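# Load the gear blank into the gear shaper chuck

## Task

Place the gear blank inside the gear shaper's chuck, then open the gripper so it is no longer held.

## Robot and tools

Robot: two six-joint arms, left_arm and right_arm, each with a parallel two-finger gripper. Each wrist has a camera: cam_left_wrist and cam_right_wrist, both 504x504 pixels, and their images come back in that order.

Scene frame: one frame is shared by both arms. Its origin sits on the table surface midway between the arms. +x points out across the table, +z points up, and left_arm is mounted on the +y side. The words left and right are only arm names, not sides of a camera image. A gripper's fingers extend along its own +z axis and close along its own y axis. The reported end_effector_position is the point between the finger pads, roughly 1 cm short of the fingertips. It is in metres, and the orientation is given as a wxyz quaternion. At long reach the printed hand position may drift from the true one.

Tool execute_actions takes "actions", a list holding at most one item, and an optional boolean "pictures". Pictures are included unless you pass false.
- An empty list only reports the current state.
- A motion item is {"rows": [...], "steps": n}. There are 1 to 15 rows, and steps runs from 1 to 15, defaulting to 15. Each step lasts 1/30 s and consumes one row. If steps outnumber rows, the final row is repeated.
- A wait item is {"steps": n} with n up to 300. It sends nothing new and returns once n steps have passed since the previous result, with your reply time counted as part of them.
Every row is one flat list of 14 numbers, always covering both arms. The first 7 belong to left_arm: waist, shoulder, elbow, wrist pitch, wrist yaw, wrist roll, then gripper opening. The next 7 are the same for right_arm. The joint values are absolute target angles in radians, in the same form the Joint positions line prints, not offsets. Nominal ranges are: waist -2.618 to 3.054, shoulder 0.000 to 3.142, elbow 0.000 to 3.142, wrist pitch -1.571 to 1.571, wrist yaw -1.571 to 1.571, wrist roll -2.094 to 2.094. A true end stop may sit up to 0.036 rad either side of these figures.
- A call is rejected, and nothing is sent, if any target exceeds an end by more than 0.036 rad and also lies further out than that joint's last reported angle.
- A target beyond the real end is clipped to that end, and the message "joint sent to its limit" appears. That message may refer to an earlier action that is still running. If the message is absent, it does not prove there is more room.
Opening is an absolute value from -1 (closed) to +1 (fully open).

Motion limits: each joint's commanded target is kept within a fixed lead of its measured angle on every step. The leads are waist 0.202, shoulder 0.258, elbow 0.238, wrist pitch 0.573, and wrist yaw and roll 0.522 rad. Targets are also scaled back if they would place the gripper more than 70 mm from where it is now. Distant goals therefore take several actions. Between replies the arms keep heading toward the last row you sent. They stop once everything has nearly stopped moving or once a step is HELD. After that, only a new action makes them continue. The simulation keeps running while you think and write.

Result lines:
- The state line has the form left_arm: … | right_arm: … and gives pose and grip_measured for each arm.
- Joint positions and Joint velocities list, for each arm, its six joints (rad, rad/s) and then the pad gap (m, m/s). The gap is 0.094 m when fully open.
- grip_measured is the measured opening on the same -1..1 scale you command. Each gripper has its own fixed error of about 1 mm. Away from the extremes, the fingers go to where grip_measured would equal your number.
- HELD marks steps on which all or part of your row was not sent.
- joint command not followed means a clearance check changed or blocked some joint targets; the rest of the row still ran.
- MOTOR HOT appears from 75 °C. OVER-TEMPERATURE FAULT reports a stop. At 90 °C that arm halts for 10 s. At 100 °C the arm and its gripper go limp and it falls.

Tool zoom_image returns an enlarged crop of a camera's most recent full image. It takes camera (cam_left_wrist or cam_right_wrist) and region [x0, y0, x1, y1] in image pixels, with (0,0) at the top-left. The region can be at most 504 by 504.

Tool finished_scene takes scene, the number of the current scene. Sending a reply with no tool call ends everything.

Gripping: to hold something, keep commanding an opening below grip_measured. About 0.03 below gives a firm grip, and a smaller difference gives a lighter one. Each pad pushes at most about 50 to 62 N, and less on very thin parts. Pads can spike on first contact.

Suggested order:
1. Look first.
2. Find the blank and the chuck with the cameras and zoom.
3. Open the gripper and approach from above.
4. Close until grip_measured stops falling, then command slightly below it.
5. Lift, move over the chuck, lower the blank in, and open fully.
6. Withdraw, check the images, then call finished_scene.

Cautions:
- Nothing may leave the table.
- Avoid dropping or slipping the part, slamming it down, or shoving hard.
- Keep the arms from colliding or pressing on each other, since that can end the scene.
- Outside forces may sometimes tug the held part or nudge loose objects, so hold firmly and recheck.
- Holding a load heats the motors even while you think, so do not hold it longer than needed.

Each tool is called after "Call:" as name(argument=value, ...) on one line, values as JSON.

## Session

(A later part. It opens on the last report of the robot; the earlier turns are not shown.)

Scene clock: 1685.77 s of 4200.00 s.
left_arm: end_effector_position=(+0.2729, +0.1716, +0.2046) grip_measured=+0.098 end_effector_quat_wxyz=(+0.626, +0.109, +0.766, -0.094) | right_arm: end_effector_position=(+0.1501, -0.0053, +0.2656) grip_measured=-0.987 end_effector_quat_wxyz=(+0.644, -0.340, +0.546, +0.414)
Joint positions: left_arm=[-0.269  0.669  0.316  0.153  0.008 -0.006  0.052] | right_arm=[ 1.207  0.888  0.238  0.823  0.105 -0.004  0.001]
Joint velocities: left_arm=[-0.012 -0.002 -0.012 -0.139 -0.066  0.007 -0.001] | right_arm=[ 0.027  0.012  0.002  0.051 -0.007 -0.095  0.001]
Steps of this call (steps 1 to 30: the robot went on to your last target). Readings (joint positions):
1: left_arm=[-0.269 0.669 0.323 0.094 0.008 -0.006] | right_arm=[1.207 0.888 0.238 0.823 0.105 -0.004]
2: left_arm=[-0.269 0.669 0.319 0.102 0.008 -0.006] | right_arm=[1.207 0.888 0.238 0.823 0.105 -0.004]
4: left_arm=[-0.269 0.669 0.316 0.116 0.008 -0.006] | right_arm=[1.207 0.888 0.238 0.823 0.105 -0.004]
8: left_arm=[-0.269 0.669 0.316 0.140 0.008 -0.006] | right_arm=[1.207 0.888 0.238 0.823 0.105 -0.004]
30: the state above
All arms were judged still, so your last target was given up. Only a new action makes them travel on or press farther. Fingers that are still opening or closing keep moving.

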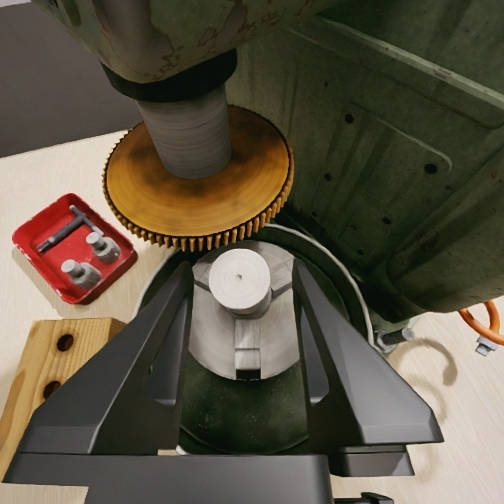

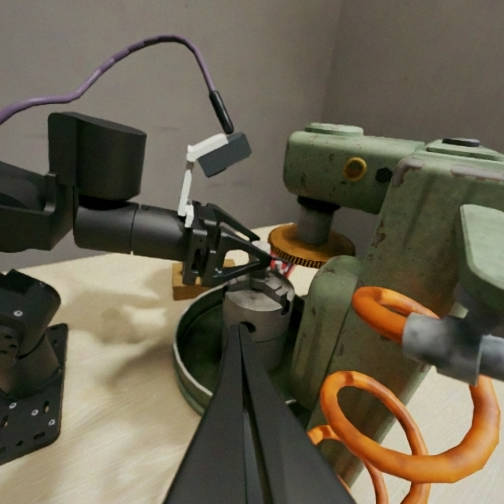

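Grip, then push forward progressively with slight down pressure.

Call:
execute_actions(actions=[{"rows":[[-0.265,0.68,0.30,0.15,0.01,0,-0.2,1.2,0.88,0.26,0.81,0.1,0,-1],[-0.265,0.68,0.30,0.15,0.01,0,-0.3,1.2,0.88,0.26,0.81,0.1,0,-1],[-0.265,0.68,0.30,0.15,0.01,0,-0.37,1.2,0.88,0.26,0.81,0.1,0,-1],[-0.265,0.68,0.30,0.15,0.01,0,-0.42,1.2,0.88,0.26,0.81,0.1,0,-1],[-0.265,0.68,0.30,0.15,0.01,0,-0.47,1.2,0.88,0.26,0.81,0.1,0,-1]],"steps":12}], pictures=false)

Call:
execute_actions(actions=[{"rows":[[-0.265,0.69,0.31,0.13,0.01,0,-0.47,1.2,0.88,0.26,0.81,0.1,0,-1],[-0.265,0.70,0.31,0.13,0.01,0,-0.47,1.2,0.88,0.26,0.81,0.1,0,-1],[-0.265,0.71,0.31,0.13,0.01,0,-0.47,1.2,0.88,0.26,0.81,0.1,0,-1],[-0.265,0.72,0.31,0.13,0.01,0,-0.47,1.2,0.88,0.26,0.81,0.1,0,-1],[-0.265,0.73,0.31,0.13,0.01,0,-0.47,1.2,0.88,0.26,0.81,0.1,0,-1]],"steps":15}])

Call:
zoom_image(camera="cam_right_wrist", region=[220, 220, 300, 300])

Scene clock: 1695.60 s of 4200.00 s.
left_arm: end_effector_position=(+0.2730, +0.1721, +0.2049) grip_measured=-0.414 end_effector_quat_wxyz=(+0.627, +0.108, +0.766, -0.094) | right_arm: end_effector_position=(+0.1501, -0.0053, +0.2656) grip_measured=-0.987 end_effector_quat_wxyz=(+0.644, -0.340, +0.546, +0.414)
Joint positions: left_arm=[-0.269  0.669  0.316  0.154  0.006 -0.007  0.028] | right_arm=[ 1.207  0.888  0.238  0.823  0.105 -0.004  0.001]
Joint velocities: left_arm=[-0.017 -0.007 -0.012  0.007  0.081  0.022  0.002] | right_arm=[ 0.002 -0.012 -0.002  0.066 -0.037  0.051  0.   ]
Steps of this call (steps 1 to 90: nothing new was sent; then 6.43 s passed at rest; steps 91 to 102: all 12 steps of this action). Readings (joint positions):
91: left_arm=[-0.269 0.669 0.316 0.153 0.008 -0.006] | right_arm=[1.207 0.888 0.238 0.823 0.105 -0.004]
92: left_arm=[-0.269 0.669 0.316 0.153 0.008 -0.006] | right_arm=[1.207 0.888 0.238 0.823 0.105 -0.004]
94: left_arm=[-0.269 0.669 0.316 0.153 0.006 -0.006] | right_arm=[1.207 0.888 0.238 0.823 0.105 -0.004]
98: left_arm=[-0.269 0.669 0.316 0.154 0.006 -0.007] | right_arm=[1.207 0.888 0.238 0.823 0.105 -0.004]
102: the state above

Scene clock: 1696.10 s of 4200.00 s.
left_arm: end_effector_position=(+0.2767, +0.1706, +0.2044) grip_measured=-0.414 end_effector_quat_wxyz=(+0.628, +0.109, +0.765, -0.094) | right_arm: end_effector_position=(+0.1501, -0.0053, +0.2656) grip_measured=-0.987 end_effector_quat_wxyz=(+0.644, -0.340, +0.546, +0.414)
Joint positions: left_arm=[-0.269  0.697  0.316  0.185  0.008 -0.006  0.028] | right_arm=[ 1.207  0.888  0.238  0.823  0.105 -0.004  0.001]
Joint velocities: left_arm=[ 0.007 -0.012  0.002  0.066  0.007  0.007 -0.   ] | right_arm=[-0.007  0.017 -0.007 -0.022  0.007 -0.007  0.   ]
Steps of this call (steps 1 to 15: all 15 steps of this action). Readings (joint positions):
1: left_arm=[-0.269 0.670 0.316 0.154 0.006 -0.007] | right_arm=[1.207 0.888 0.238 0.823 0.105 -0.004]
2: left_arm=[-0.269 0.672 0.316 0.155 0.006 -0.007] | right_arm=[1.207 0.888 0.238 0.823 0.105 -0.004]
4: left_arm=[-0.269 0.678 0.316 0.161 0.006 -0.007] | right_arm=[1.207 0.888 0.238 0.823 0.105 -0.004]
8: left_arm=[-0.269 0.694 0.316 0.181 0.008 -0.006] | right_arm=[1.207 0.888 0.238 0.823 0.105 -0.004]
15: the state above

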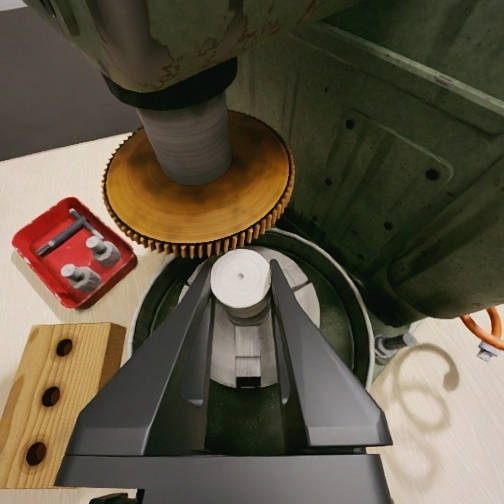

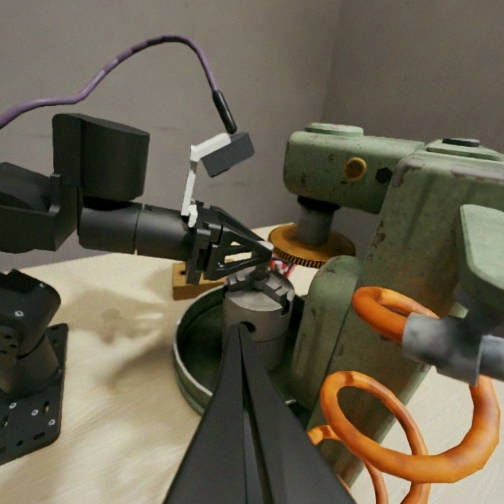

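Region (220, 220, 300, 300) of cam_right_wrist's 504x504 image, scaled by 6.300, with more detail than that image has.

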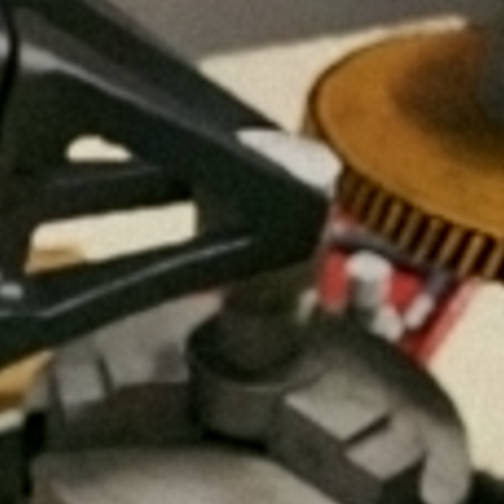

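Call:
execute_actions(actions=[{"rows":[[-0.265,0.70,0.285,0.05,0.01,0,-0.47,1.2,0.88,0.26,0.81,0.1,0,-1],[-0.265,0.69,0.285,0.0,0.01,0,-0.47,1.2,0.88,0.26,0.81,0.1,0,-1],[-0.265,0.68,0.285,-0.03,0.01,0,-0.47,1.2,0.88,0.26,0.81,0.1,0,-1],[-0.265,0.675,0.285,-0.05,0.01,0,-0.47,1.2,0.88,0.26,0.81,0.1,0,-1],[-0.265,0.67,0.285,-0.06,0.01,0,-0.47,1.2,0.88,0.26,0.81,0.1,0,-1],[-0.265,0.665,0.285,-0.07,0.01,0,-0.47,1.2,0.88,0.26,0.81,0.1,0,-1]],"steps":15}], pictures=false)

Call:
execute_actions(actions=[{"rows":[[-0.265,0.70,0.285,-0.03,0.01,0,-0.47,1.2,0.88,0.26,0.81,0.1,0,-1],[-0.265,0.72,0.285,0.0,0.01,0,-0.47,1.2,0.88,0.26,0.81,0.1,0,-1],[-0.265,0.74,0.285,0.02,0.01,0,-0.47,1.2,0.88,0.26,0.81,0.1,0,-1],[-0.265,0.75,0.285,0.03,0.01,0,-0.47,1.2,0.88,0.26,0.81,0.1,0,-1]],"steps":15}], pictures=false)

Scene clock: 1706.73 s of 4200.00 s.
left_arm: end_effector_position=(+0.2738, +0.1713, +0.2024) grip_measured=-0.414 end_effector_quat_wxyz=(+0.623, +0.111, +0.768, -0.093) | right_arm: end_effector_position=(+0.1501, -0.0053, +0.2656) grip_measured=-0.987 end_effector_quat_wxyz=(+0.644, -0.340, +0.546, +0.414)
Joint positions: left_arm=[-0.269  0.679  0.316  0.156  0.009 -0.002  0.028] | right_arm=[ 1.207  0.888  0.238  0.823  0.105 -0.004  0.001]
Joint velocities: left_arm=[-0.032  0.002 -0.002  0.007 -0.007  0.066 -0.   ] | right_arm=[-0.012 -0.017  0.012  0.081  0.051 -0.037  0.   ]
Steps of this call (steps 1 to 15: the robot went on to your last target; steps 16 to 90: nothing new was sent; then 7.13 s passed at rest; steps 91 to 105: all 15 steps of this action). Readings (joint positions):
91: left_arm=[-0.269 0.697 0.316 0.182 0.008 -0.006] | right_arm=[1.207 0.888 0.238 0.823 0.105 -0.004]
92: left_arm=[-0.269 0.696 0.316 0.178 0.008 -0.006] | right_arm=[1.207 0.888 0.238 0.823 0.105 -0.004]
94: left_arm=[-0.269 0.688 0.316 0.167 0.008 -0.005] | right_arm=[1.207 0.888 0.238 0.823 0.105 -0.004]
98: left_arm=[-0.269 0.680 0.316 0.156 0.009 -0.003] | right_arm=[1.207 0.888 0.238 0.823 0.105 -0.004]
105: the state above

Scene clock: 1707.23 s of 4200.00 s.
left_arm: end_effector_position=(+0.2770, +0.1703, +0.2024) grip_measured=-0.414 end_effector_quat_wxyz=(+0.625, +0.111, +0.767, -0.093) | right_arm: end_effector_position=(+0.1501, -0.0053, +0.2656) grip_measured=-0.987 end_effector_quat_wxyz=(+0.644, -0.340, +0.546, +0.414)
Joint positions: left_arm=[-0.269  0.702  0.316  0.183  0.009 -0.002  0.028] | right_arm=[ 1.207  0.888  0.238  0.823  0.105 -0.004  0.001]
Joint velocities: left_arm=[ 0.012  0.007 -0.002 -0.066 -0.11  -0.022 -0.   ] | right_arm=[-0.012 -0.002  0.002  0.081  0.022 -0.081  0.001]
Steps of this call (steps 1 to 15: all 15 steps of this action). Readings (joint positions):
1: left_arm=[-0.269 0.679 0.316 0.157 0.009 -0.002] | right_arm=[1.207 0.888 0.238 0.823 0.105 -0.004]
2: left_arm=[-0.269 0.681 0.316 0.159 0.009 -0.002] | right_arm=[1.207 0.888 0.238 0.823 0.105 -0.004]
4: left_arm=[-0.269 0.692 0.316 0.171 0.009 -0.002] | right_arm=[1.207 0.888 0.238 0.823 0.105 -0.004]
8: left_arm=[-0.269 0.702 0.316 0.183 0.009 -0.002] | right_arm=[1.207 0.888 0.238 0.823 0.105 -0.004]
15: the state above

Call:
execute_actions(actions=[{"rows":[[-0.265,0.70,0.33,0.18,0.01,0,-0.47,1.2,0.88,0.26,0.81,0.1,0,-1],[-0.265,0.68,0.34,0.25,0.01,0,-0.47,1.2,0.88,0.26,0.81,0.1,0,-1],[-0.265,0.66,0.34,0.28,0.01,0,-0.47,1.2,0.88,0.26,0.81,0.1,0,-1],[-0.265,0.64,0.34,0.28,0.01,0,-0.47,1.2,0.88,0.26,0.81,0.1,0,-1],[-0.265,0.63,0.34,0.28,0.01,0,-0.47,1.2,0.88,0.26,0.81,0.1,0,-1],[-0.265,0.62,0.34,0.28,0.01,0,-0.47,1.2,0.88,0.26,0.81,0.1,0,-1]],"steps":15}], pictures=false)

Scene clock: 1714.60 s of 4200.00 s.
left_arm: end_effector_position=(+0.2737, +0.1712, +0.2325) grip_measured=-0.414 end_effector_quat_wxyz=(+0.667, +0.107, +0.731, -0.099) | right_arm: end_effector_position=(+0.1501, -0.0053, +0.2656) grip_measured=-0.987 end_effector_quat_wxyz=(+0.644, -0.340, +0.546, +0.414)
Joint positions: left_arm=[-0.269  0.647  0.317  0.238  0.009 -0.002  0.028] | right_arm=[ 1.207  0.888  0.238  0.823  0.105 -0.004  0.001]
Joint velocities: left_arm=[-0.017 -0.002  0.017  0.095 -0.007 -0.007  0.001] | right_arm=[-0.002 -0.007 -0.007 -0.007  0.066 -0.037 -0.001]
Steps of this call (steps 1 to 15: the robot went on to your last target; steps 16 to 90: nothing new was sent; then 3.87 s passed at rest; steps 91 to 105: all 15 steps of this action). Readings (joint positions):
91: left_arm=[-0.269 0.702 0.317 0.190 0.009 -0.002] | right_arm=[1.207 0.888 0.238 0.823 0.105 -0.004]
92: left_arm=[-0.269 0.702 0.317 0.194 0.009 -0.002] | right_arm=[1.207 0.888 0.238 0.823 0.105 -0.004]
94: left_arm=[-0.269 0.694 0.317 0.191 0.009 -0.002] | right_arm=[1.207 0.888 0.238 0.823 0.105 -0.004]
98: left_arm=[-0.269 0.675 0.317 0.174 0.009 -0.002] | right_arm=[1.207 0.888 0.238 0.823 0.105 -0.004]
105: the state above

Freed.

Call:
execute_actions(actions=[{"rows":[[-0.265,0.64,0.33,0.24,0.01,0,-0.47,1.2,0.88,0.26,0.81,0.1,0,-1]],"steps":15}])

Call:
zoom_image(camera="cam_right_wrist", region=[210, 200, 310, 300])

Scene clock: 1717.83 s of 4200.00 s.
left_arm: end_effector_position=(+0.2734, +0.1713, +0.2293) grip_measured=-0.414 end_effector_quat_wxyz=(+0.662, +0.107, +0.735, -0.098) | right_arm: end_effector_position=(+0.1501, -0.0053, +0.2656) grip_measured=-0.987 end_effector_quat_wxyz=(+0.644, -0.340, +0.546, +0.414)
Joint positions: left_arm=[-0.269  0.647  0.317  0.225  0.009 -0.002  0.028] | right_arm=[ 1.207  0.888  0.238  0.823  0.105 -0.004  0.001]
Joint velocities: left_arm=[-0.007 -0.017 -0.012 -0.007 -0.081 -0.022 -0.001] | right_arm=[ 0.017  0.012 -0.007  0.051 -0.051 -0.051 -0.   ]
Steps of this call (steps 1 to 15: the robot went on to your last target; steps 16 to 82: nothing new was sent; steps 83 to 97: all 15 steps of this action). Readings (joint positions):
83: left_arm=[-0.269 0.647 0.317 0.242 0.009 -0.002] | right_arm=[1.207 0.888 0.238 0.823 0.105 -0.004]
84: left_arm=[-0.269 0.647 0.317 0.240 0.009 -0.002] | right_arm=[1.207 0.888 0.238 0.823 0.105 -0.004]
86: left_arm=[-0.269 0.647 0.317 0.233 0.009 -0.002] | right_arm=[1.207 0.888 0.238 0.823 0.105 -0.004]
90: left_arm=[-0.269 0.647 0.317 0.227 0.009 -0.002] | right_arm=[1.207 0.888 0.238 0.823 0.105 -0.004]
97: the state above

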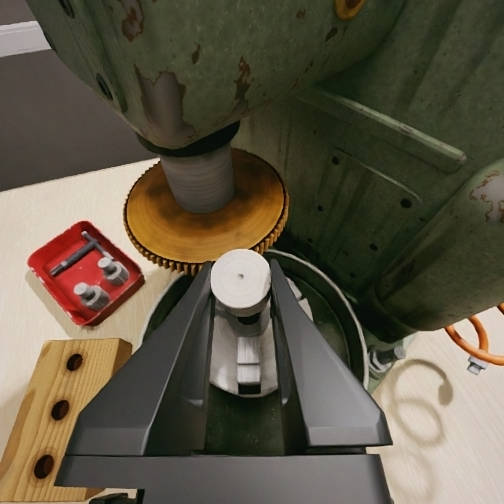

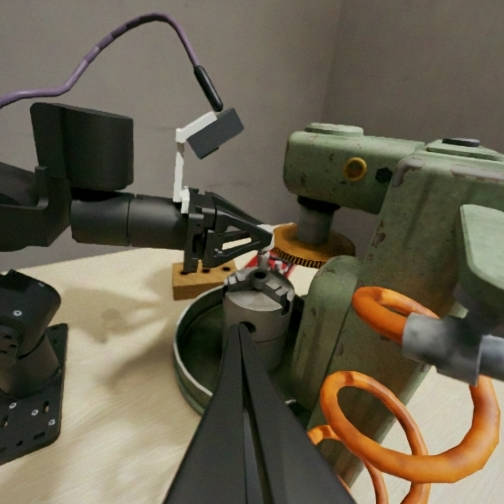

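Region (210, 200, 310, 300) of cam_right_wrist's 504x504 image, scaled by 5.040, with more detail than that image has.

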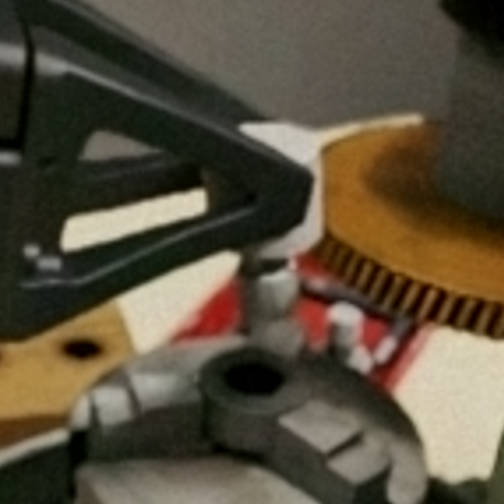

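Call:
execute_actions(actions=[{"rows":[[-0.265,0.66,0.36,0.21,0.01,0,-0.47,1.2,0.88,0.26,0.81,0.1,0,-1],[-0.265,0.67,0.37,0.19,0.01,0,-0.47,1.2,0.88,0.26,0.81,0.1,0,-1],[-0.265,0.675,0.38,0.17,0.01,0,-0.47,1.2,0.88,0.26,0.81,0.1,0,-1],[-0.265,0.68,0.39,0.15,0.01,0,-0.47,1.2,0.88,0.26,0.81,0.1,0,-1],[-0.265,0.685,0.40,0.13,0.01,0,-0.47,1.2,0.88,0.26,0.81,0.1,0,-1],[-0.265,0.69,0.41,0.11,0.01,0,-0.47,1.2,0.88,0.26,0.81,0.1,0,-1],[-0.265,0.70,0.41,0.095,0.01,0,-0.47,1.2,0.88,0.26,0.81,0.1,0,-1]],"steps":15}], pictures=false)

Call:
execute_actions(actions=[{"steps":30}])

Call:
zoom_image(camera="cam_right_wrist", region=[220, 220, 300, 300])

Scene clock: 1730.40 s of 4200.00 s.
left_arm: end_effector_position=(+0.2757, +0.1706, +0.2108) grip_measured=-0.414 end_effector_quat_wxyz=(+0.615, +0.113, +0.775, -0.092) | right_arm: end_effector_position=(+0.1501, -0.0053, +0.2656) grip_measured=-0.987 end_effector_quat_wxyz=(+0.644, -0.340, +0.546, +0.414)
Joint positions: left_arm=[-0.269  0.691  0.373  0.09   0.009 -0.002  0.028] | right_arm=[ 1.207  0.888  0.238  0.823  0.105 -0.004  0.001]
Joint velocities: left_arm=[-0.002  0.017 -0.002 -0.066  0.022  0.022  0.001] | right_arm=[0.022 0.007 0.007 0.066 0.037 0.037 0.   ]
Steps of this call (steps 1 to 15: the robot went on to your last target; steps 16 to 90: nothing new was sent; then 9.07 s passed at rest; steps 91 to 105: all 15 steps of this action). Readings (joint positions):
91: left_arm=[-0.269 0.647 0.317 0.222 0.009 -0.002] | right_arm=[1.207 0.888 0.238 0.823 0.105 -0.004]
92: left_arm=[-0.269 0.649 0.320 0.214 0.009 -0.002] | right_arm=[1.207 0.888 0.238 0.823 0.105 -0.004]
94: left_arm=[-0.269 0.661 0.333 0.188 0.009 -0.002] | right_arm=[1.207 0.888 0.238 0.823 0.105 -0.004]
98: left_arm=[-0.269 0.685 0.367 0.132 0.009 -0.002] | right_arm=[1.207 0.888 0.238 0.823 0.105 -0.004]
105: the state above

Scene clock: 1731.40 s of 4200.00 s.
left_arm: end_effector_position=(+0.2752, +0.1708, +0.2084) grip_measured=-0.414 end_effector_quat_wxyz=(+0.611, +0.113, +0.778, -0.091) | right_arm: end_effector_position=(+0.1501, -0.0053, +0.2656) grip_measured=-0.987 end_effector_quat_wxyz=(+0.644, -0.340, +0.546, +0.414)
Joint positions: left_arm=[-0.269  0.691  0.373  0.081  0.009 -0.002  0.028] | right_arm=[ 1.207  0.888  0.238  0.823  0.105 -0.004  0.001]
Joint velocities: left_arm=[ 0.022 -0.012  0.002 -0.022 -0.037  0.037 -0.001] | right_arm=[ 0.007 -0.007 -0.007  0.037 -0.037 -0.022 -0.   ]
Steps of this call (steps 1 to 15: the robot went on to your last target; steps 16 to 30: nothing new was sent). Readings (joint positions):
1: left_arm=[-0.269 0.691 0.373 0.087 0.009 -0.002] | right_arm=[1.207 0.888 0.238 0.823 0.105 -0.004]
2: left_arm=[-0.269 0.691 0.373 0.086 0.009 -0.002] | right_arm=[1.207 0.888 0.238 0.823 0.105 -0.004]
4: left_arm=[-0.269 0.691 0.373 0.084 0.009 -0.002] | right_arm=[1.207 0.888 0.238 0.823 0.105 -0.004]
8: left_arm=[-0.269 0.691 0.373 0.081 0.009 -0.002] | right_arm=[1.207 0.888 0.238 0.823 0.105 -0.004]
30: the state above
All arms were judged still, so your last target was given up. Only a new action makes them travel on or press farther. Fingers that are still opening or closing keep moving.

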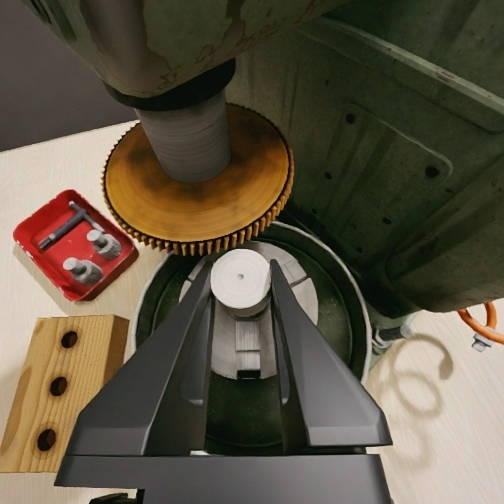

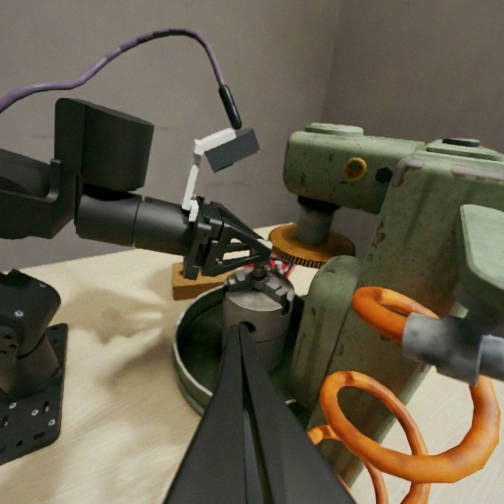

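Region (220, 220, 300, 300) of cam_right_wrist's 504x504 image, scaled by 6.300, with more detail than that image has.

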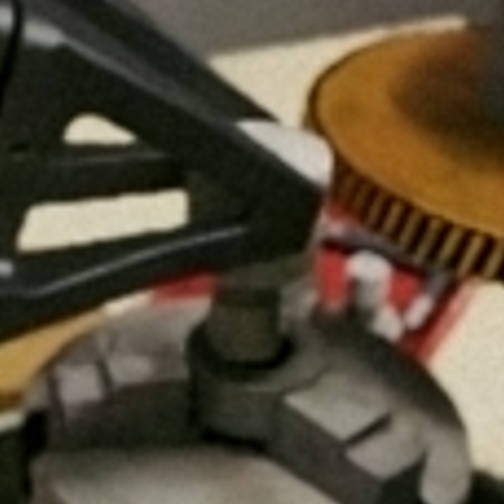

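Call:
execute_actions(actions=[{"rows":[[-0.265,0.67,0.37,0.14,0.01,0,-0.47,1.2,0.88,0.26,0.81,0.1,0,-1],[-0.265,0.665,0.37,0.17,0.01,0,-0.47,1.2,0.88,0.26,0.81,0.1,0,-1],[-0.265,0.66,0.37,0.20,0.01,0,-0.47,1.2,0.88,0.26,0.81,0.1,0,-1],[-0.265,0.655,0.36,0.22,0.01,0,-0.47,1.2,0.88,0.26,0.81,0.1,0,-1],[-0.265,0.65,0.35,0.24,0.01,0,-0.47,1.2,0.88,0.26,0.81,0.1,0,-1],[-0.265,0.65,0.345,0.24,0.01,0,-0.47,1.2,0.88,0.26,0.81,0.1,0,-1],[-0.265,0.65,0.34,0.24,0.01,0,-0.47,1.2,0.88,0.26,0.81,0.1,0,-1],[-0.265,0.65,0.33,0.24,0.01,0,-0.47,1.2,0.88,0.26,0.81,0.1,0,-1],[-0.265,0.65,0.32,0.24,0.01,0,-0.47,1.2,0.88,0.26,0.81,0.1,0,-1],[-0.265,0.65,0.315,0.24,0.01,0,-0.47,1.2,0.88,0.26,0.81,0.1,0,-1],[-0.265,0.65,0.31,0.24,0.01,0,-0.47,1.2,0.88,0.26,0.81,0.1,0,-1],[-0.265,0.65,0.305,0.24,0.01,0,-0.47,1.2,0.88,0.26,0.81,0.1,0,-1],[-0.265,0.65,0.30,0.24,0.01,0,-0.47,1.2,0.88,0.26,0.81,0.1,0,-1],[-0.265,0.65,0.295,0.24,0.01,0,-0.47,1.2,0.88,0.26,0.81,0.1,0,-1]],"steps":15}], pictures=false)

Call:
execute_actions(actions=[{"steps":30}])

Call:
zoom_image(camera="cam_right_wrist", region=[220, 220, 300, 300])

Scene clock: 1751.17 s of 4200.00 s.
left_arm: end_effector_position=(+0.2752, +0.1708, +0.2118) grip_measured=-0.414 end_effector_quat_wxyz=(+0.640, +0.110, +0.754, -0.095) | right_arm: end_effector_position=(+0.1501, -0.0053, +0.2656) grip_measured=-0.987 end_effector_quat_wxyz=(+0.644, -0.340, +0.546, +0.414)
Joint positions: left_arm=[-0.269  0.676  0.31   0.203  0.009 -0.002  0.028] | right_arm=[ 1.207  0.888  0.238  0.823  0.105 -0.004  0.001]
Joint velocities: left_arm=[-0.012 -0.017 -0.164 -0.037  0.037  0.022 -0.   ] | right_arm=[-0.027 -0.012  0.012 -0.066 -0.037  0.022 -0.   ]
Steps of this call (steps 1 to 90: nothing new was sent; then 16.27 s passed at rest; steps 91 to 105: all 15 steps of this action). Readings (joint positions):
91: left_arm=[-0.269 0.691 0.373 0.083 0.009 -0.002] | right_arm=[1.207 0.888 0.238 0.823 0.105 -0.004]
92: left_arm=[-0.269 0.691 0.373 0.089 0.009 -0.002] | right_arm=[1.207 0.888 0.238 0.823 0.105 -0.004]
94: left_arm=[-0.269 0.691 0.373 0.113 0.009 -0.002] | right_arm=[1.207 0.888 0.238 0.823 0.105 -0.004]
98: left_arm=[-0.269 0.679 0.360 0.176 0.009 -0.002] | right_arm=[1.207 0.888 0.238 0.823 0.105 -0.004]
105: the state above

Scene clock: 1752.17 s of 4200.00 s.
left_arm: end_effector_position=(+0.2746, +0.1710, +0.2080) grip_measured=-0.414 end_effector_quat_wxyz=(+0.637, +0.110, +0.757, -0.095) | right_arm: end_effector_position=(+0.1501, -0.0053, +0.2656) grip_measured=-0.987 end_effector_quat_wxyz=(+0.644, -0.340, +0.546, +0.414)
Joint positions: left_arm=[-0.269  0.676  0.302  0.204  0.009 -0.002  0.028] | right_arm=[ 1.207  0.888  0.238  0.823  0.105 -0.004  0.001]
Joint velocities: left_arm=[-0.012  0.002 -0.002 -0.066 -0.007  0.022 -0.001] | right_arm=[-0.007 -0.002  0.007 -0.037 -0.007 -0.037  0.001]
Steps of this call (steps 1 to 15: the robot went on to your last target; steps 16 to 30: nothing new was sent). Readings (joint positions):
1: left_arm=[-0.269 0.676 0.305 0.203 0.009 -0.002] | right_arm=[1.207 0.888 0.238 0.823 0.105 -0.004]
2: left_arm=[-0.269 0.676 0.302 0.203 0.009 -0.002] | right_arm=[1.207 0.888 0.238 0.823 0.105 -0.004]
4: left_arm=[-0.269 0.676 0.302 0.204 0.009 -0.002] | right_arm=[1.207 0.888 0.238 0.823 0.105 -0.004]
8: left_arm=[-0.269 0.676 0.302 0.204 0.009 -0.002] | right_arm=[1.207 0.888 0.238 0.823 0.105 -0.004]
30: the state above
All arms were judged still, so your last target was given up. Only a new action makes them travel on or press farther. Fingers that are still opening or closing keep moving.

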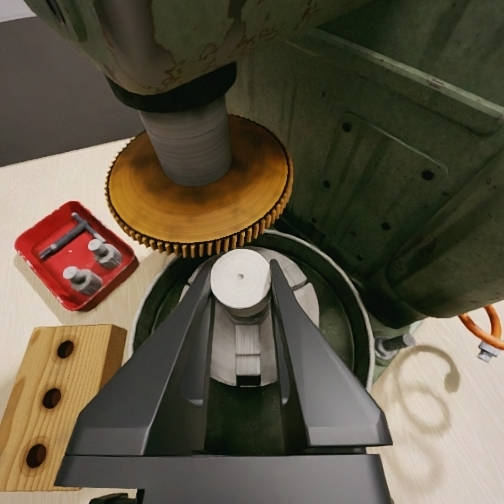

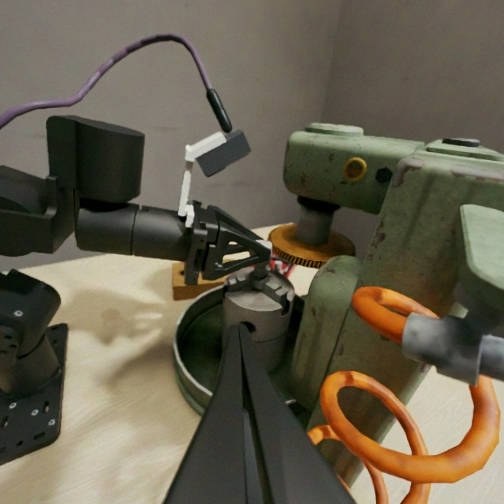

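Region (220, 220, 300, 300) of cam_right_wrist's 504x504 image, scaled by 6.300, with more detail than that image has.

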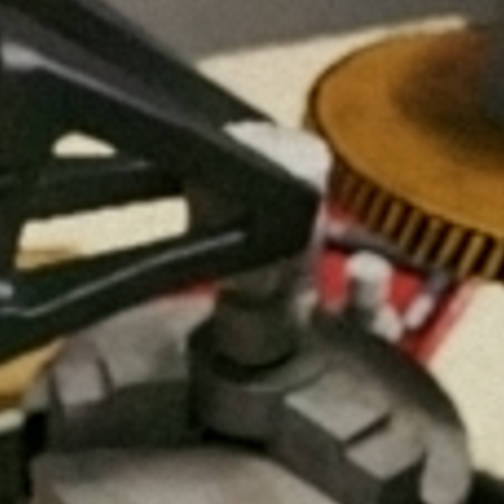

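Call:
execute_actions(actions=[])

Scene clock: 1767.50 s of 4200.00 s.
left_arm: end_effector_position=(+0.2746, +0.1710, +0.2080) grip_measured=-0.414 end_effector_quat_wxyz=(+0.637, +0.110, +0.757, -0.095) | right_arm: end_effector_position=(+0.1501, -0.0053, +0.2656) grip_measured=-0.987 end_effector_quat_wxyz=(+0.644, -0.340, +0.546, +0.414)
Joint positions: left_arm=[-0.269  0.676  0.302  0.204  0.009 -0.002  0.028] | right_arm=[ 1.207  0.888  0.238  0.823  0.105 -0.004  0.001]
Joint velocities: left_arm=[-0.002 -0.007 -0.012 -0.066 -0.007  0.007 -0.001] | right_arm=[-0.002 -0.012 -0.002 -0.022 -0.007 -0.022  0.   ]
Steps of this call (steps 1 to 90: nothing new was sent; then 12.33 s passed at rest). Readings (joint positions):
1: left_arm=[-0.269 0.676 0.302 0.204 0.009 -0.002] | right_arm=[1.207 0.888 0.238 0.823 0.105 -0.004]
2: left_arm=[-0.269 0.676 0.302 0.204 0.009 -0.002] | right_arm=[1.207 0.888 0.238 0.823 0.105 -0.004]
4: left_arm=[-0.269 0.676 0.302 0.204 0.009 -0.002] | right_arm=[1.207 0.888 0.238 0.823 0.105 -0.004]
8: left_arm=[-0.269 0.676 0.302 0.204 0.009 -0.002] | right_arm=[1.207 0.888 0.238 0.823 0.105 -0.004]
90: the state above

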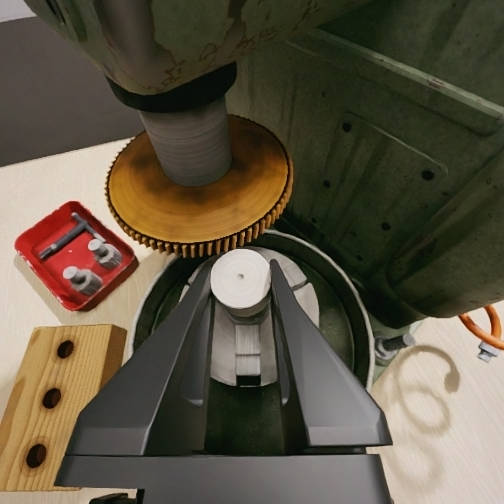

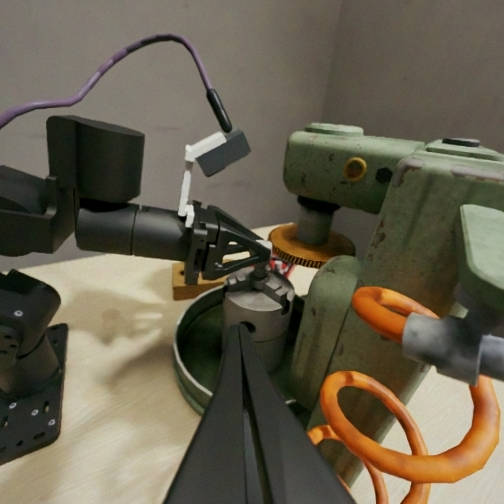

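Call:
execute_actions(actions=[{"rows":[[-0.265,0.66,0.29,0.25,0.01,0,-0.47,1.2,0.88,0.26,0.81,0.1,0,-1],[-0.265,0.66,0.285,0.258,0.01,0,-0.47,1.2,0.88,0.26,0.81,0.1,0,-1],[-0.265,0.66,0.28,0.265,0.01,0,-0.47,1.2,0.88,0.26,0.81,0.1,0,-1],[-0.265,0.66,0.275,0.27,0.01,0,-0.47,1.2,0.88,0.26,0.81,0.1,0,-1],[-0.265,0.66,0.27,0.272,0.01,0,-0.47,1.2,0.88,0.26,0.81,0.1,0,-1]],"steps":15}])

Call:
zoom_image(camera="cam_right_wrist", region=[220,220,300,300])

Scene clock: 1773.43 s of 4200.00 s.
left_arm: end_effector_position=(+0.2744, +0.1710, +0.2062) grip_measured=-0.414 end_effector_quat_wxyz=(+0.642, +0.109, +0.753, -0.096) | right_arm: end_effector_position=(+0.1501, -0.0053, +0.2656) grip_measured=-0.987 end_effector_quat_wxyz=(+0.644, -0.340, +0.546, +0.414)
Joint positions: left_arm=[-0.269  0.676  0.282  0.237  0.009 -0.002  0.028] | right_arm=[ 1.207  0.888  0.238  0.823  0.105 -0.004  0.001]
Joint velocities: left_arm=[ 0.002  0.012 -0.002  0.037  0.022 -0.022  0.   ] | right_arm=[-0.007  0.002  0.007 -0.022 -0.022  0.022  0.001]
Steps of this call (steps 1 to 90: nothing new was sent; then 2.43 s passed at rest; steps 91 to 105: all 15 steps of this action). Readings (joint positions):
91: left_arm=[-0.269 0.676 0.302 0.206 0.009 -0.002] | right_arm=[1.207 0.888 0.238 0.823 0.105 -0.004]
92: left_arm=[-0.269 0.676 0.302 0.208 0.009 -0.002] | right_arm=[1.207 0.888 0.238 0.823 0.105 -0.004]
94: left_arm=[-0.269 0.676 0.299 0.217 0.009 -0.002] | right_arm=[1.207 0.888 0.238 0.823 0.105 -0.004]
98: left_arm=[-0.269 0.676 0.284 0.233 0.009 -0.002] | right_arm=[1.207 0.888 0.238 0.823 0.105 -0.004]
105: the state above

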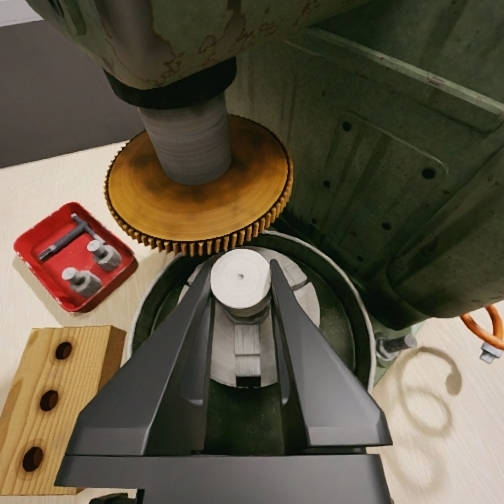

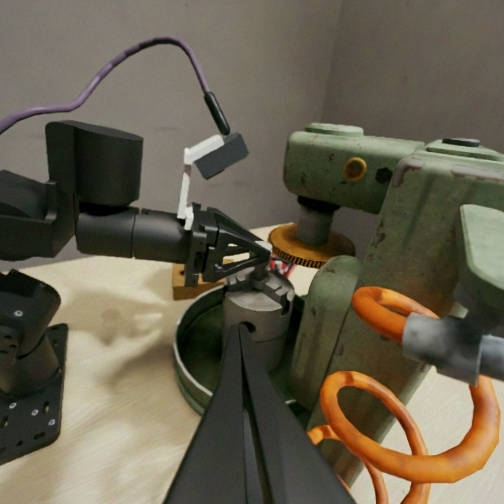

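Region (220, 220, 300, 300) of cam_right_wrist's 504x504 image, scaled by 6.300, with more detail than that image has.

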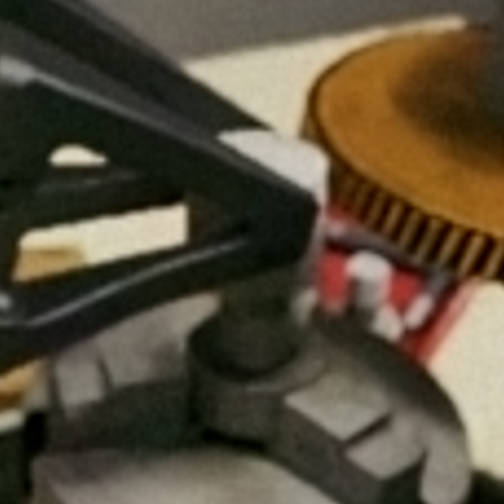

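Continue down.

Call:
execute_actions(actions=[{"rows":[[-0.265,0.67,0.265,0.278,0.01,0,-0.47,1.2,0.88,0.26,0.81,0.1,0,-1],[-0.265,0.67,0.26,0.284,0.01,0,-0.47,1.2,0.88,0.26,0.81,0.1,0,-1],[-0.265,0.67,0.255,0.289,0.01,0,-0.47,1.2,0.88,0.26,0.81,0.1,0,-1],[-0.265,0.67,0.25,0.292,0.01,0,-0.47,1.2,0.88,0.26,0.81,0.1,0,-1]],"steps":15}])

Call:
zoom_image(camera="cam_right_wrist", region=[220,220,300,300])

Scene clock: 1779.00 s of 4200.00 s.
left_arm: end_effector_position=(+0.2744, +0.1710, +0.2060) grip_measured=-0.414 end_effector_quat_wxyz=(+0.648, +0.109, +0.748, -0.097) | right_arm: end_effector_position=(+0.1501, -0.0053, +0.2656) grip_measured=-0.987 end_effector_quat_wxyz=(+0.644, -0.340, +0.546, +0.414)
Joint positions: left_arm=[-0.269  0.676  0.266  0.268  0.009 -0.002  0.028] | right_arm=[ 1.207  0.888  0.238  0.823  0.105 -0.004  0.001]
Joint velocities: left_arm=[-0.002  0.007 -0.002 -0.022  0.037 -0.022 -0.002] | right_arm=[-0.012  0.007 -0.007  0.037  0.081  0.022  0.   ]
Steps of this call (steps 1 to 15: the robot went on to your last target; steps 16 to 90: nothing new was sent; then 2.07 s passed at rest; steps 91 to 105: all 15 steps of this action). Readings (joint positions):
91: left_arm=[-0.269 0.676 0.282 0.237 0.009 -0.002] | right_arm=[1.207 0.888 0.238 0.823 0.105 -0.004]
92: left_arm=[-0.269 0.676 0.281 0.238 0.009 -0.002] | right_arm=[1.207 0.888 0.238 0.823 0.105 -0.004]
94: left_arm=[-0.269 0.676 0.274 0.251 0.009 -0.002] | right_arm=[1.207 0.888 0.238 0.823 0.105 -0.004]
98: left_arm=[-0.269 0.676 0.267 0.265 0.009 -0.002] | right_arm=[1.207 0.888 0.238 0.823 0.105 -0.004]
105: the state above

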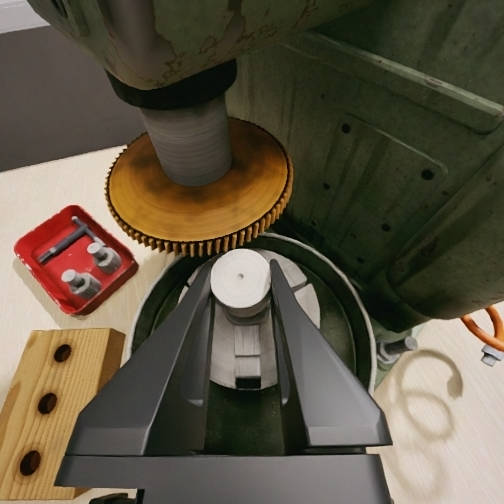

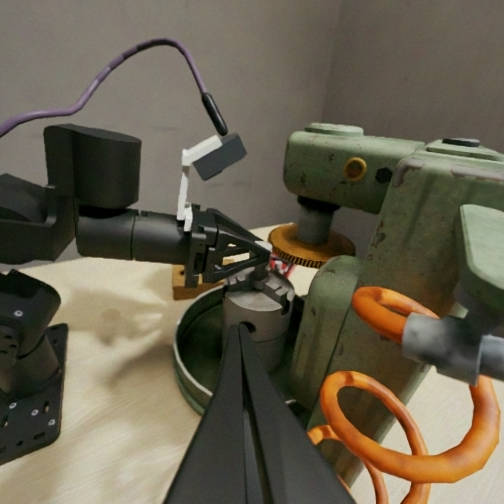

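Region (220, 220, 300, 300) of cam_right_wrist's 504x504 image, scaled by 6.300, with more detail than that image has.

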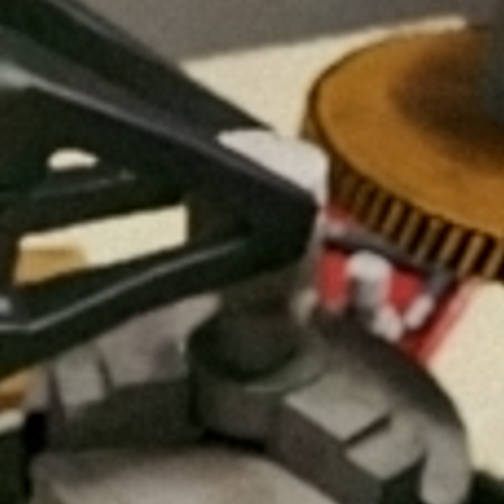

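Call:
zoom_image(camera="cam_left_wrist", region=[170,240,330,400])

Region (170, 240, 330, 400) of cam_left_wrist's 504x504 image, scaled by 3.150, with more detail than that image has.

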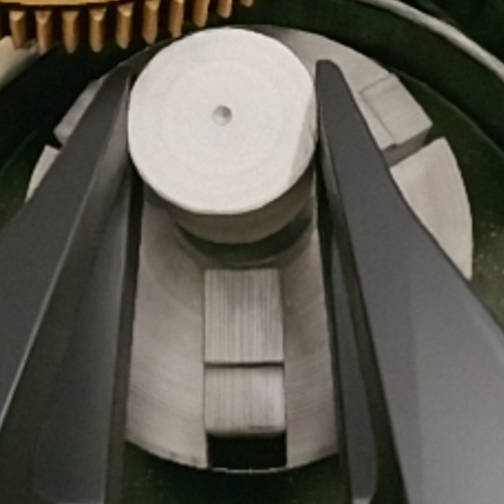

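Call:
execute_actions(actions=[{"rows":[[-0.27,0.67,0.25,0.27,0.01,0,-0.47,1.2,0.88,0.26,0.81,0.1,0,-1],[-0.274,0.67,0.25,0.27,0.01,0,-0.47,1.2,0.88,0.26,0.81,0.1,0,-1],[-0.278,0.67,0.25,0.27,0.01,0,-0.47,1.2,0.88,0.26,0.81,0.1,0,-1],[-0.282,0.67,0.25,0.27,0.01,0,-0.47,1.2,0.88,0.26,0.81,0.1,0,-1]],"steps":15}], pictures=false)

Scene clock: 1796.43 s of 4200.00 s.
left_arm: end_effector_position=(+0.2743, +0.1709, +0.2058) grip_measured=-0.414 end_effector_quat_wxyz=(+0.648, +0.109, +0.748, -0.096) | right_arm: end_effector_position=(+0.1501, -0.0053, +0.2656) grip_measured=-0.987 end_effector_quat_wxyz=(+0.644, -0.340, +0.546, +0.414)
Joint positions: left_arm=[-0.272  0.676  0.266  0.268  0.005 -0.002  0.028] | right_arm=[ 1.207  0.888  0.238  0.823  0.105 -0.004  0.001]
Joint velocities: left_arm=[-0.012 -0.007  0.017  0.066 -0.022 -0.007  0.001] | right_arm=[-0.012 -0.007 -0.002  0.007 -0.037  0.007  0.   ]
Steps of this call (steps 1 to 15: the robot went on to your last target; steps 16 to 90: nothing new was sent; then 13.93 s passed at rest; steps 91 to 105: all 15 steps of this action). Readings (joint positions):
91: left_arm=[-0.269 0.676 0.266 0.268 0.009 -0.002] | right_arm=[1.207 0.888 0.238 0.823 0.105 -0.004]
92: left_arm=[-0.269 0.676 0.266 0.268 0.009 -0.002] | right_arm=[1.207 0.888 0.238 0.823 0.105 -0.004]
94: left_arm=[-0.269 0.676 0.266 0.268 0.009 -0.002] | right_arm=[1.207 0.888 0.238 0.823 0.105 -0.004]
98: left_arm=[-0.271 0.676 0.266 0.268 0.005 -0.002] | right_arm=[1.207 0.888 0.238 0.823 0.105 -0.004]
105: the state above

Call:
execute_actions(actions=[{"rows":[[-0.282,0.67,0.245,0.25,0.02,0.02,-0.47,1.2,0.88,0.26,0.81,0.1,0,-1],[-0.282,0.67,0.245,0.25,0.02,0.04,-0.47,1.2,0.88,0.26,0.81,0.1,0,-1],[-0.282,0.67,0.245,0.25,0.02,0.06,-0.47,1.2,0.88,0.26,0.81,0.1,0,-1],[-0.282,0.67,0.245,0.25,0.02,0.08,-0.47,1.2,0.88,0.26,0.81,0.1,0,-1]],"steps":15}], pictures=false)

Scene clock: 1801.87 s of 4200.00 s.
left_arm: end_effector_position=(+0.2736, +0.1686, +0.2055) grip_measured=-0.414 end_effector_quat_wxyz=(+0.650, +0.139, +0.743, -0.077) | right_arm: end_effector_position=(+0.1501, -0.0053, +0.2656) grip_measured=-0.987 end_effector_quat_wxyz=(+0.644, -0.340, +0.546, +0.414)
Joint positions: left_arm=[-0.275  0.676  0.266  0.267  0.013  0.068  0.028] | right_arm=[ 1.207  0.888  0.238  0.823  0.105 -0.004  0.001]
Joint velocities: left_arm=[-0.007  0.012  0.002 -0.022  0.007  0.037  0.   ] | right_arm=[-0.007  0.007 -0.012  0.066 -0.007  0.066 -0.   ]
Steps of this call (steps 1 to 15: the robot went on to your last target; steps 16 to 90: nothing new was sent; then 1.93 s passed at rest; steps 91 to 105: all 15 steps of this action). Readings (joint positions):
91: left_arm=[-0.272 0.676 0.266 0.267 0.005 0.001] | right_arm=[1.207 0.888 0.238 0.823 0.105 -0.004]
92: left_arm=[-0.272 0.676 0.266 0.266 0.006 0.006] | right_arm=[1.207 0.888 0.238 0.823 0.105 -0.004]
94: left_arm=[-0.273 0.676 0.266 0.266 0.007 0.025] | right_arm=[1.207 0.888 0.238 0.823 0.105 -0.004]
98: left_arm=[-0.274 0.676 0.266 0.266 0.010 0.051] | right_arm=[1.207 0.888 0.238 0.823 0.105 -0.004]
105: the state above

Call:
execute_actions(actions=[{"rows":[[-0.275,0.67,0.245,0.26,0.01,0.05,-0.47,1.2,0.88,0.26,0.81,0.1,0,-1],[-0.27,0.67,0.245,0.26,0.005,0.03,-0.47,1.2,0.88,0.26,0.81,0.1,0,-1],[-0.266,0.67,0.245,0.26,0.0,0.01,-0.47,1.2,0.88,0.26,0.81,0.1,0,-1],[-0.262,0.67,0.245,0.26,0.0,-0.012,-0.47,1.2,0.88,0.26,0.81,0.1,0,-1]],"steps":15}], pictures=false)

Call:
execute_actions(actions=[{"rows":[[-0.265,0.655,0.24,0.27,0.01,0,-0.47,1.2,0.88,0.26,0.81,0.1,0,-1],[-0.265,0.65,0.235,0.28,0.01,0,-0.47,1.2,0.88,0.26,0.81,0.1,0,-1],[-0.265,0.648,0.23,0.29,0.01,0,-0.47,1.2,0.88,0.26,0.81,0.1,0,-1],[-0.265,0.645,0.225,0.30,0.01,0,-0.47,1.2,0.88,0.26,0.81,0.1,0,-1],[-0.265,0.642,0.22,0.31,0.01,0,-0.47,1.2,0.88,0.26,0.81,0.1,0,-1]],"steps":15}])

Call:
zoom_image(camera="cam_right_wrist", region=[220,220,300,300])

Scene clock: 1819.60 s of 4200.00 s.
left_arm: end_effector_position=(+0.2742, +0.1708, +0.2057) grip_measured=-0.414 end_effector_quat_wxyz=(+0.648, +0.110, +0.748, -0.096) | right_arm: end_effector_position=(+0.1501, -0.0053, +0.2656) grip_measured=-0.987 end_effector_quat_wxyz=(+0.644, -0.340, +0.546, +0.414)
Joint positions: left_arm=[-0.269  0.676  0.266  0.267  0.009 -0.001  0.028] | right_arm=[ 1.207  0.888  0.238  0.823  0.105 -0.004  0.001]
Joint velocities: left_arm=[ 0.012  0.022  0.002 -0.066  0.11   0.022 -0.002] | right_arm=[ 0.002 -0.032 -0.002 -0.007 -0.051  0.022 -0.   ]
Steps of this call (steps 1 to 15: the robot went on to your last target; steps 16 to 90: nothing new was sent; then 14.23 s passed at rest; steps 91 to 105: all 15 steps of this action). Readings (joint positions):
91: left_arm=[-0.275 0.676 0.266 0.267 0.014 0.071] | right_arm=[1.207 0.888 0.238 0.823 0.105 -0.004]
92: left_arm=[-0.275 0.676 0.266 0.267 0.013 0.065] | right_arm=[1.207 0.888 0.238 0.823 0.105 -0.004]
94: left_arm=[-0.274 0.676 0.266 0.267 0.010 0.045] | right_arm=[1.207 0.888 0.238 0.823 0.105 -0.004]
98: left_arm=[-0.270 0.676 0.266 0.267 0.010 0.015] | right_arm=[1.207 0.888 0.238 0.823 0.105 -0.004]
105: the state above

Scene clock: 1820.10 s of 4200.00 s.
left_arm: end_effector_position=(+0.2729, +0.1713, +0.2054) grip_measured=-0.414 end_effector_quat_wxyz=(+0.656, +0.108, +0.740, -0.097) | right_arm: end_effector_position=(+0.1501, -0.0053, +0.2656) grip_measured=-0.987 end_effector_quat_wxyz=(+0.644, -0.340, +0.546, +0.414)
Joint positions: left_arm=[-0.269  0.667  0.241  0.306  0.009 -0.001  0.028] | right_arm=[ 1.207  0.888  0.238  0.823  0.105 -0.004  0.001]
Joint velocities: left_arm=[ 0.002 -0.002 -0.002  0.037 -0.007 -0.007  0.   ] | right_arm=[ 0.012 -0.002 -0.012  0.007 -0.037 -0.066 -0.   ]
Steps of this call (steps 1 to 15: all 15 steps of this action). Readings (joint positions):
1: left_arm=[-0.269 0.676 0.266 0.267 0.009 -0.001] | right_arm=[1.207 0.888 0.238 0.823 0.105 -0.004]
2: left_arm=[-0.269 0.676 0.266 0.268 0.009 -0.001] | right_arm=[1.207 0.888 0.238 0.823 0.105 -0.004]
4: left_arm=[-0.269 0.675 0.258 0.280 0.009 -0.001] | right_arm=[1.207 0.888 0.238 0.823 0.105 -0.004]
8: left_arm=[-0.269 0.667 0.243 0.301 0.009 -0.001] | right_arm=[1.207 0.888 0.238 0.823 0.105 -0.004]
15: the state above

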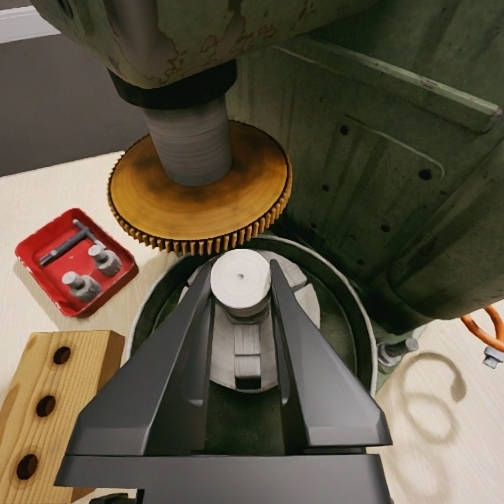

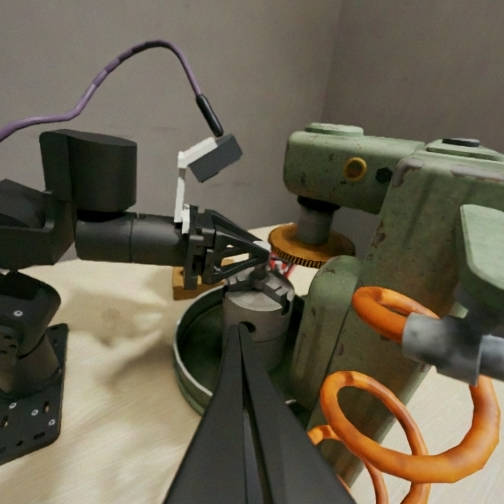

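Region (220, 220, 300, 300) of cam_right_wrist's 504x504 image, scaled by 6.300, with more detail than that image has.

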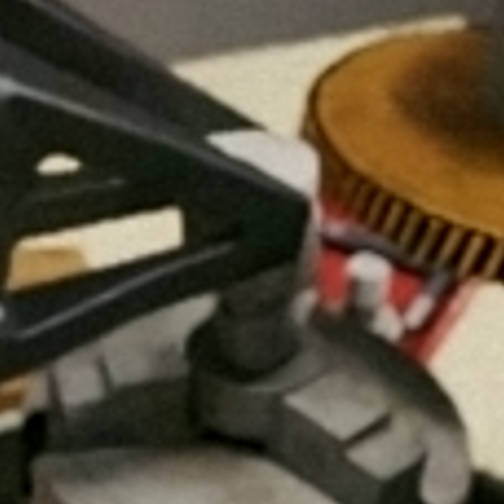

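Call:
execute_actions(actions=[{"rows":[[-0.265,0.66,0.27,0.32,0.01,0,-0.47,1.2,0.88,0.26,0.81,0.1,0,-1],[-0.265,0.66,0.285,0.315,0.01,0,-0.47,1.2,0.88,0.26,0.81,0.1,0,-1],[-0.265,0.66,0.295,0.305,0.01,0,-0.47,1.2,0.88,0.26,0.81,0.1,0,-1],[-0.265,0.66,0.305,0.295,0.01,0,-0.47,1.2,0.88,0.26,0.81,0.1,0,-1],[-0.265,0.66,0.315,0.285,0.01,0,-0.47,1.2,0.88,0.26,0.81,0.1,0,-1]],"steps":15}])

Call:
zoom_image(camera="cam_right_wrist", region=[220,220,300,300])

Scene clock: 1829.77 s of 4200.00 s.
left_arm: end_effector_position=(+0.2745, +0.1708, +0.2154) grip_measured=-0.414 end_effector_quat_wxyz=(+0.657, +0.108, +0.740, -0.098) | right_arm: end_effector_position=(+0.1501, -0.0053, +0.2656) grip_measured=-0.987 end_effector_quat_wxyz=(+0.644, -0.340, +0.546, +0.414)
Joint positions: left_arm=[-0.269  0.667  0.278  0.271  0.009 -0.001  0.028] | right_arm=[ 1.207  0.888  0.238  0.823  0.105 -0.004  0.001]
Joint velocities: left_arm=[-0.007  0.012  0.002  0.007  0.037 -0.066 -0.001] | right_arm=[-0.007 -0.007  0.002  0.007 -0.066  0.007  0.   ]
Steps of this call (steps 1 to 15: the robot went on to your last target; steps 16 to 90: nothing new was sent; then 6.17 s passed at rest; steps 91 to 105: all 15 steps of this action). Readings (joint positions):
91: left_arm=[-0.269 0.667 0.241 0.307 0.009 -0.001] | right_arm=[1.207 0.888 0.238 0.823 0.105 -0.004]
92: left_arm=[-0.269 0.667 0.241 0.307 0.009 -0.001] | right_arm=[1.207 0.888 0.238 0.823 0.105 -0.004]
94: left_arm=[-0.269 0.667 0.248 0.295 0.009 -0.001] | right_arm=[1.207 0.888 0.238 0.823 0.105 -0.004]
98: left_arm=[-0.269 0.667 0.270 0.273 0.009 -0.001] | right_arm=[1.207 0.888 0.238 0.823 0.105 -0.004]
105: the state above

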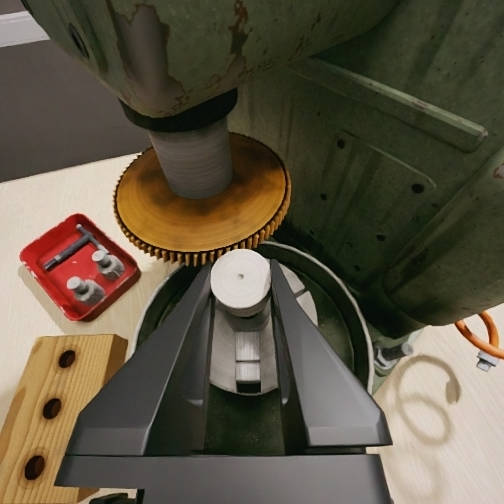

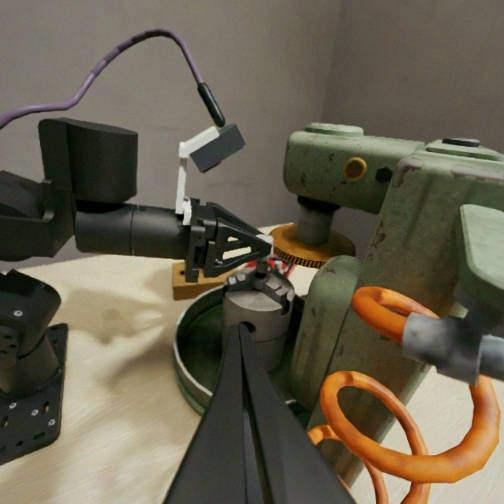

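Region (220, 220, 300, 300) of cam_right_wrist's 504x504 image, scaled by 6.300, with more detail than that image has.

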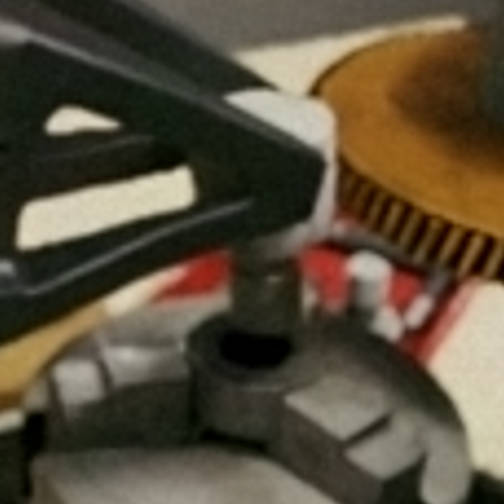

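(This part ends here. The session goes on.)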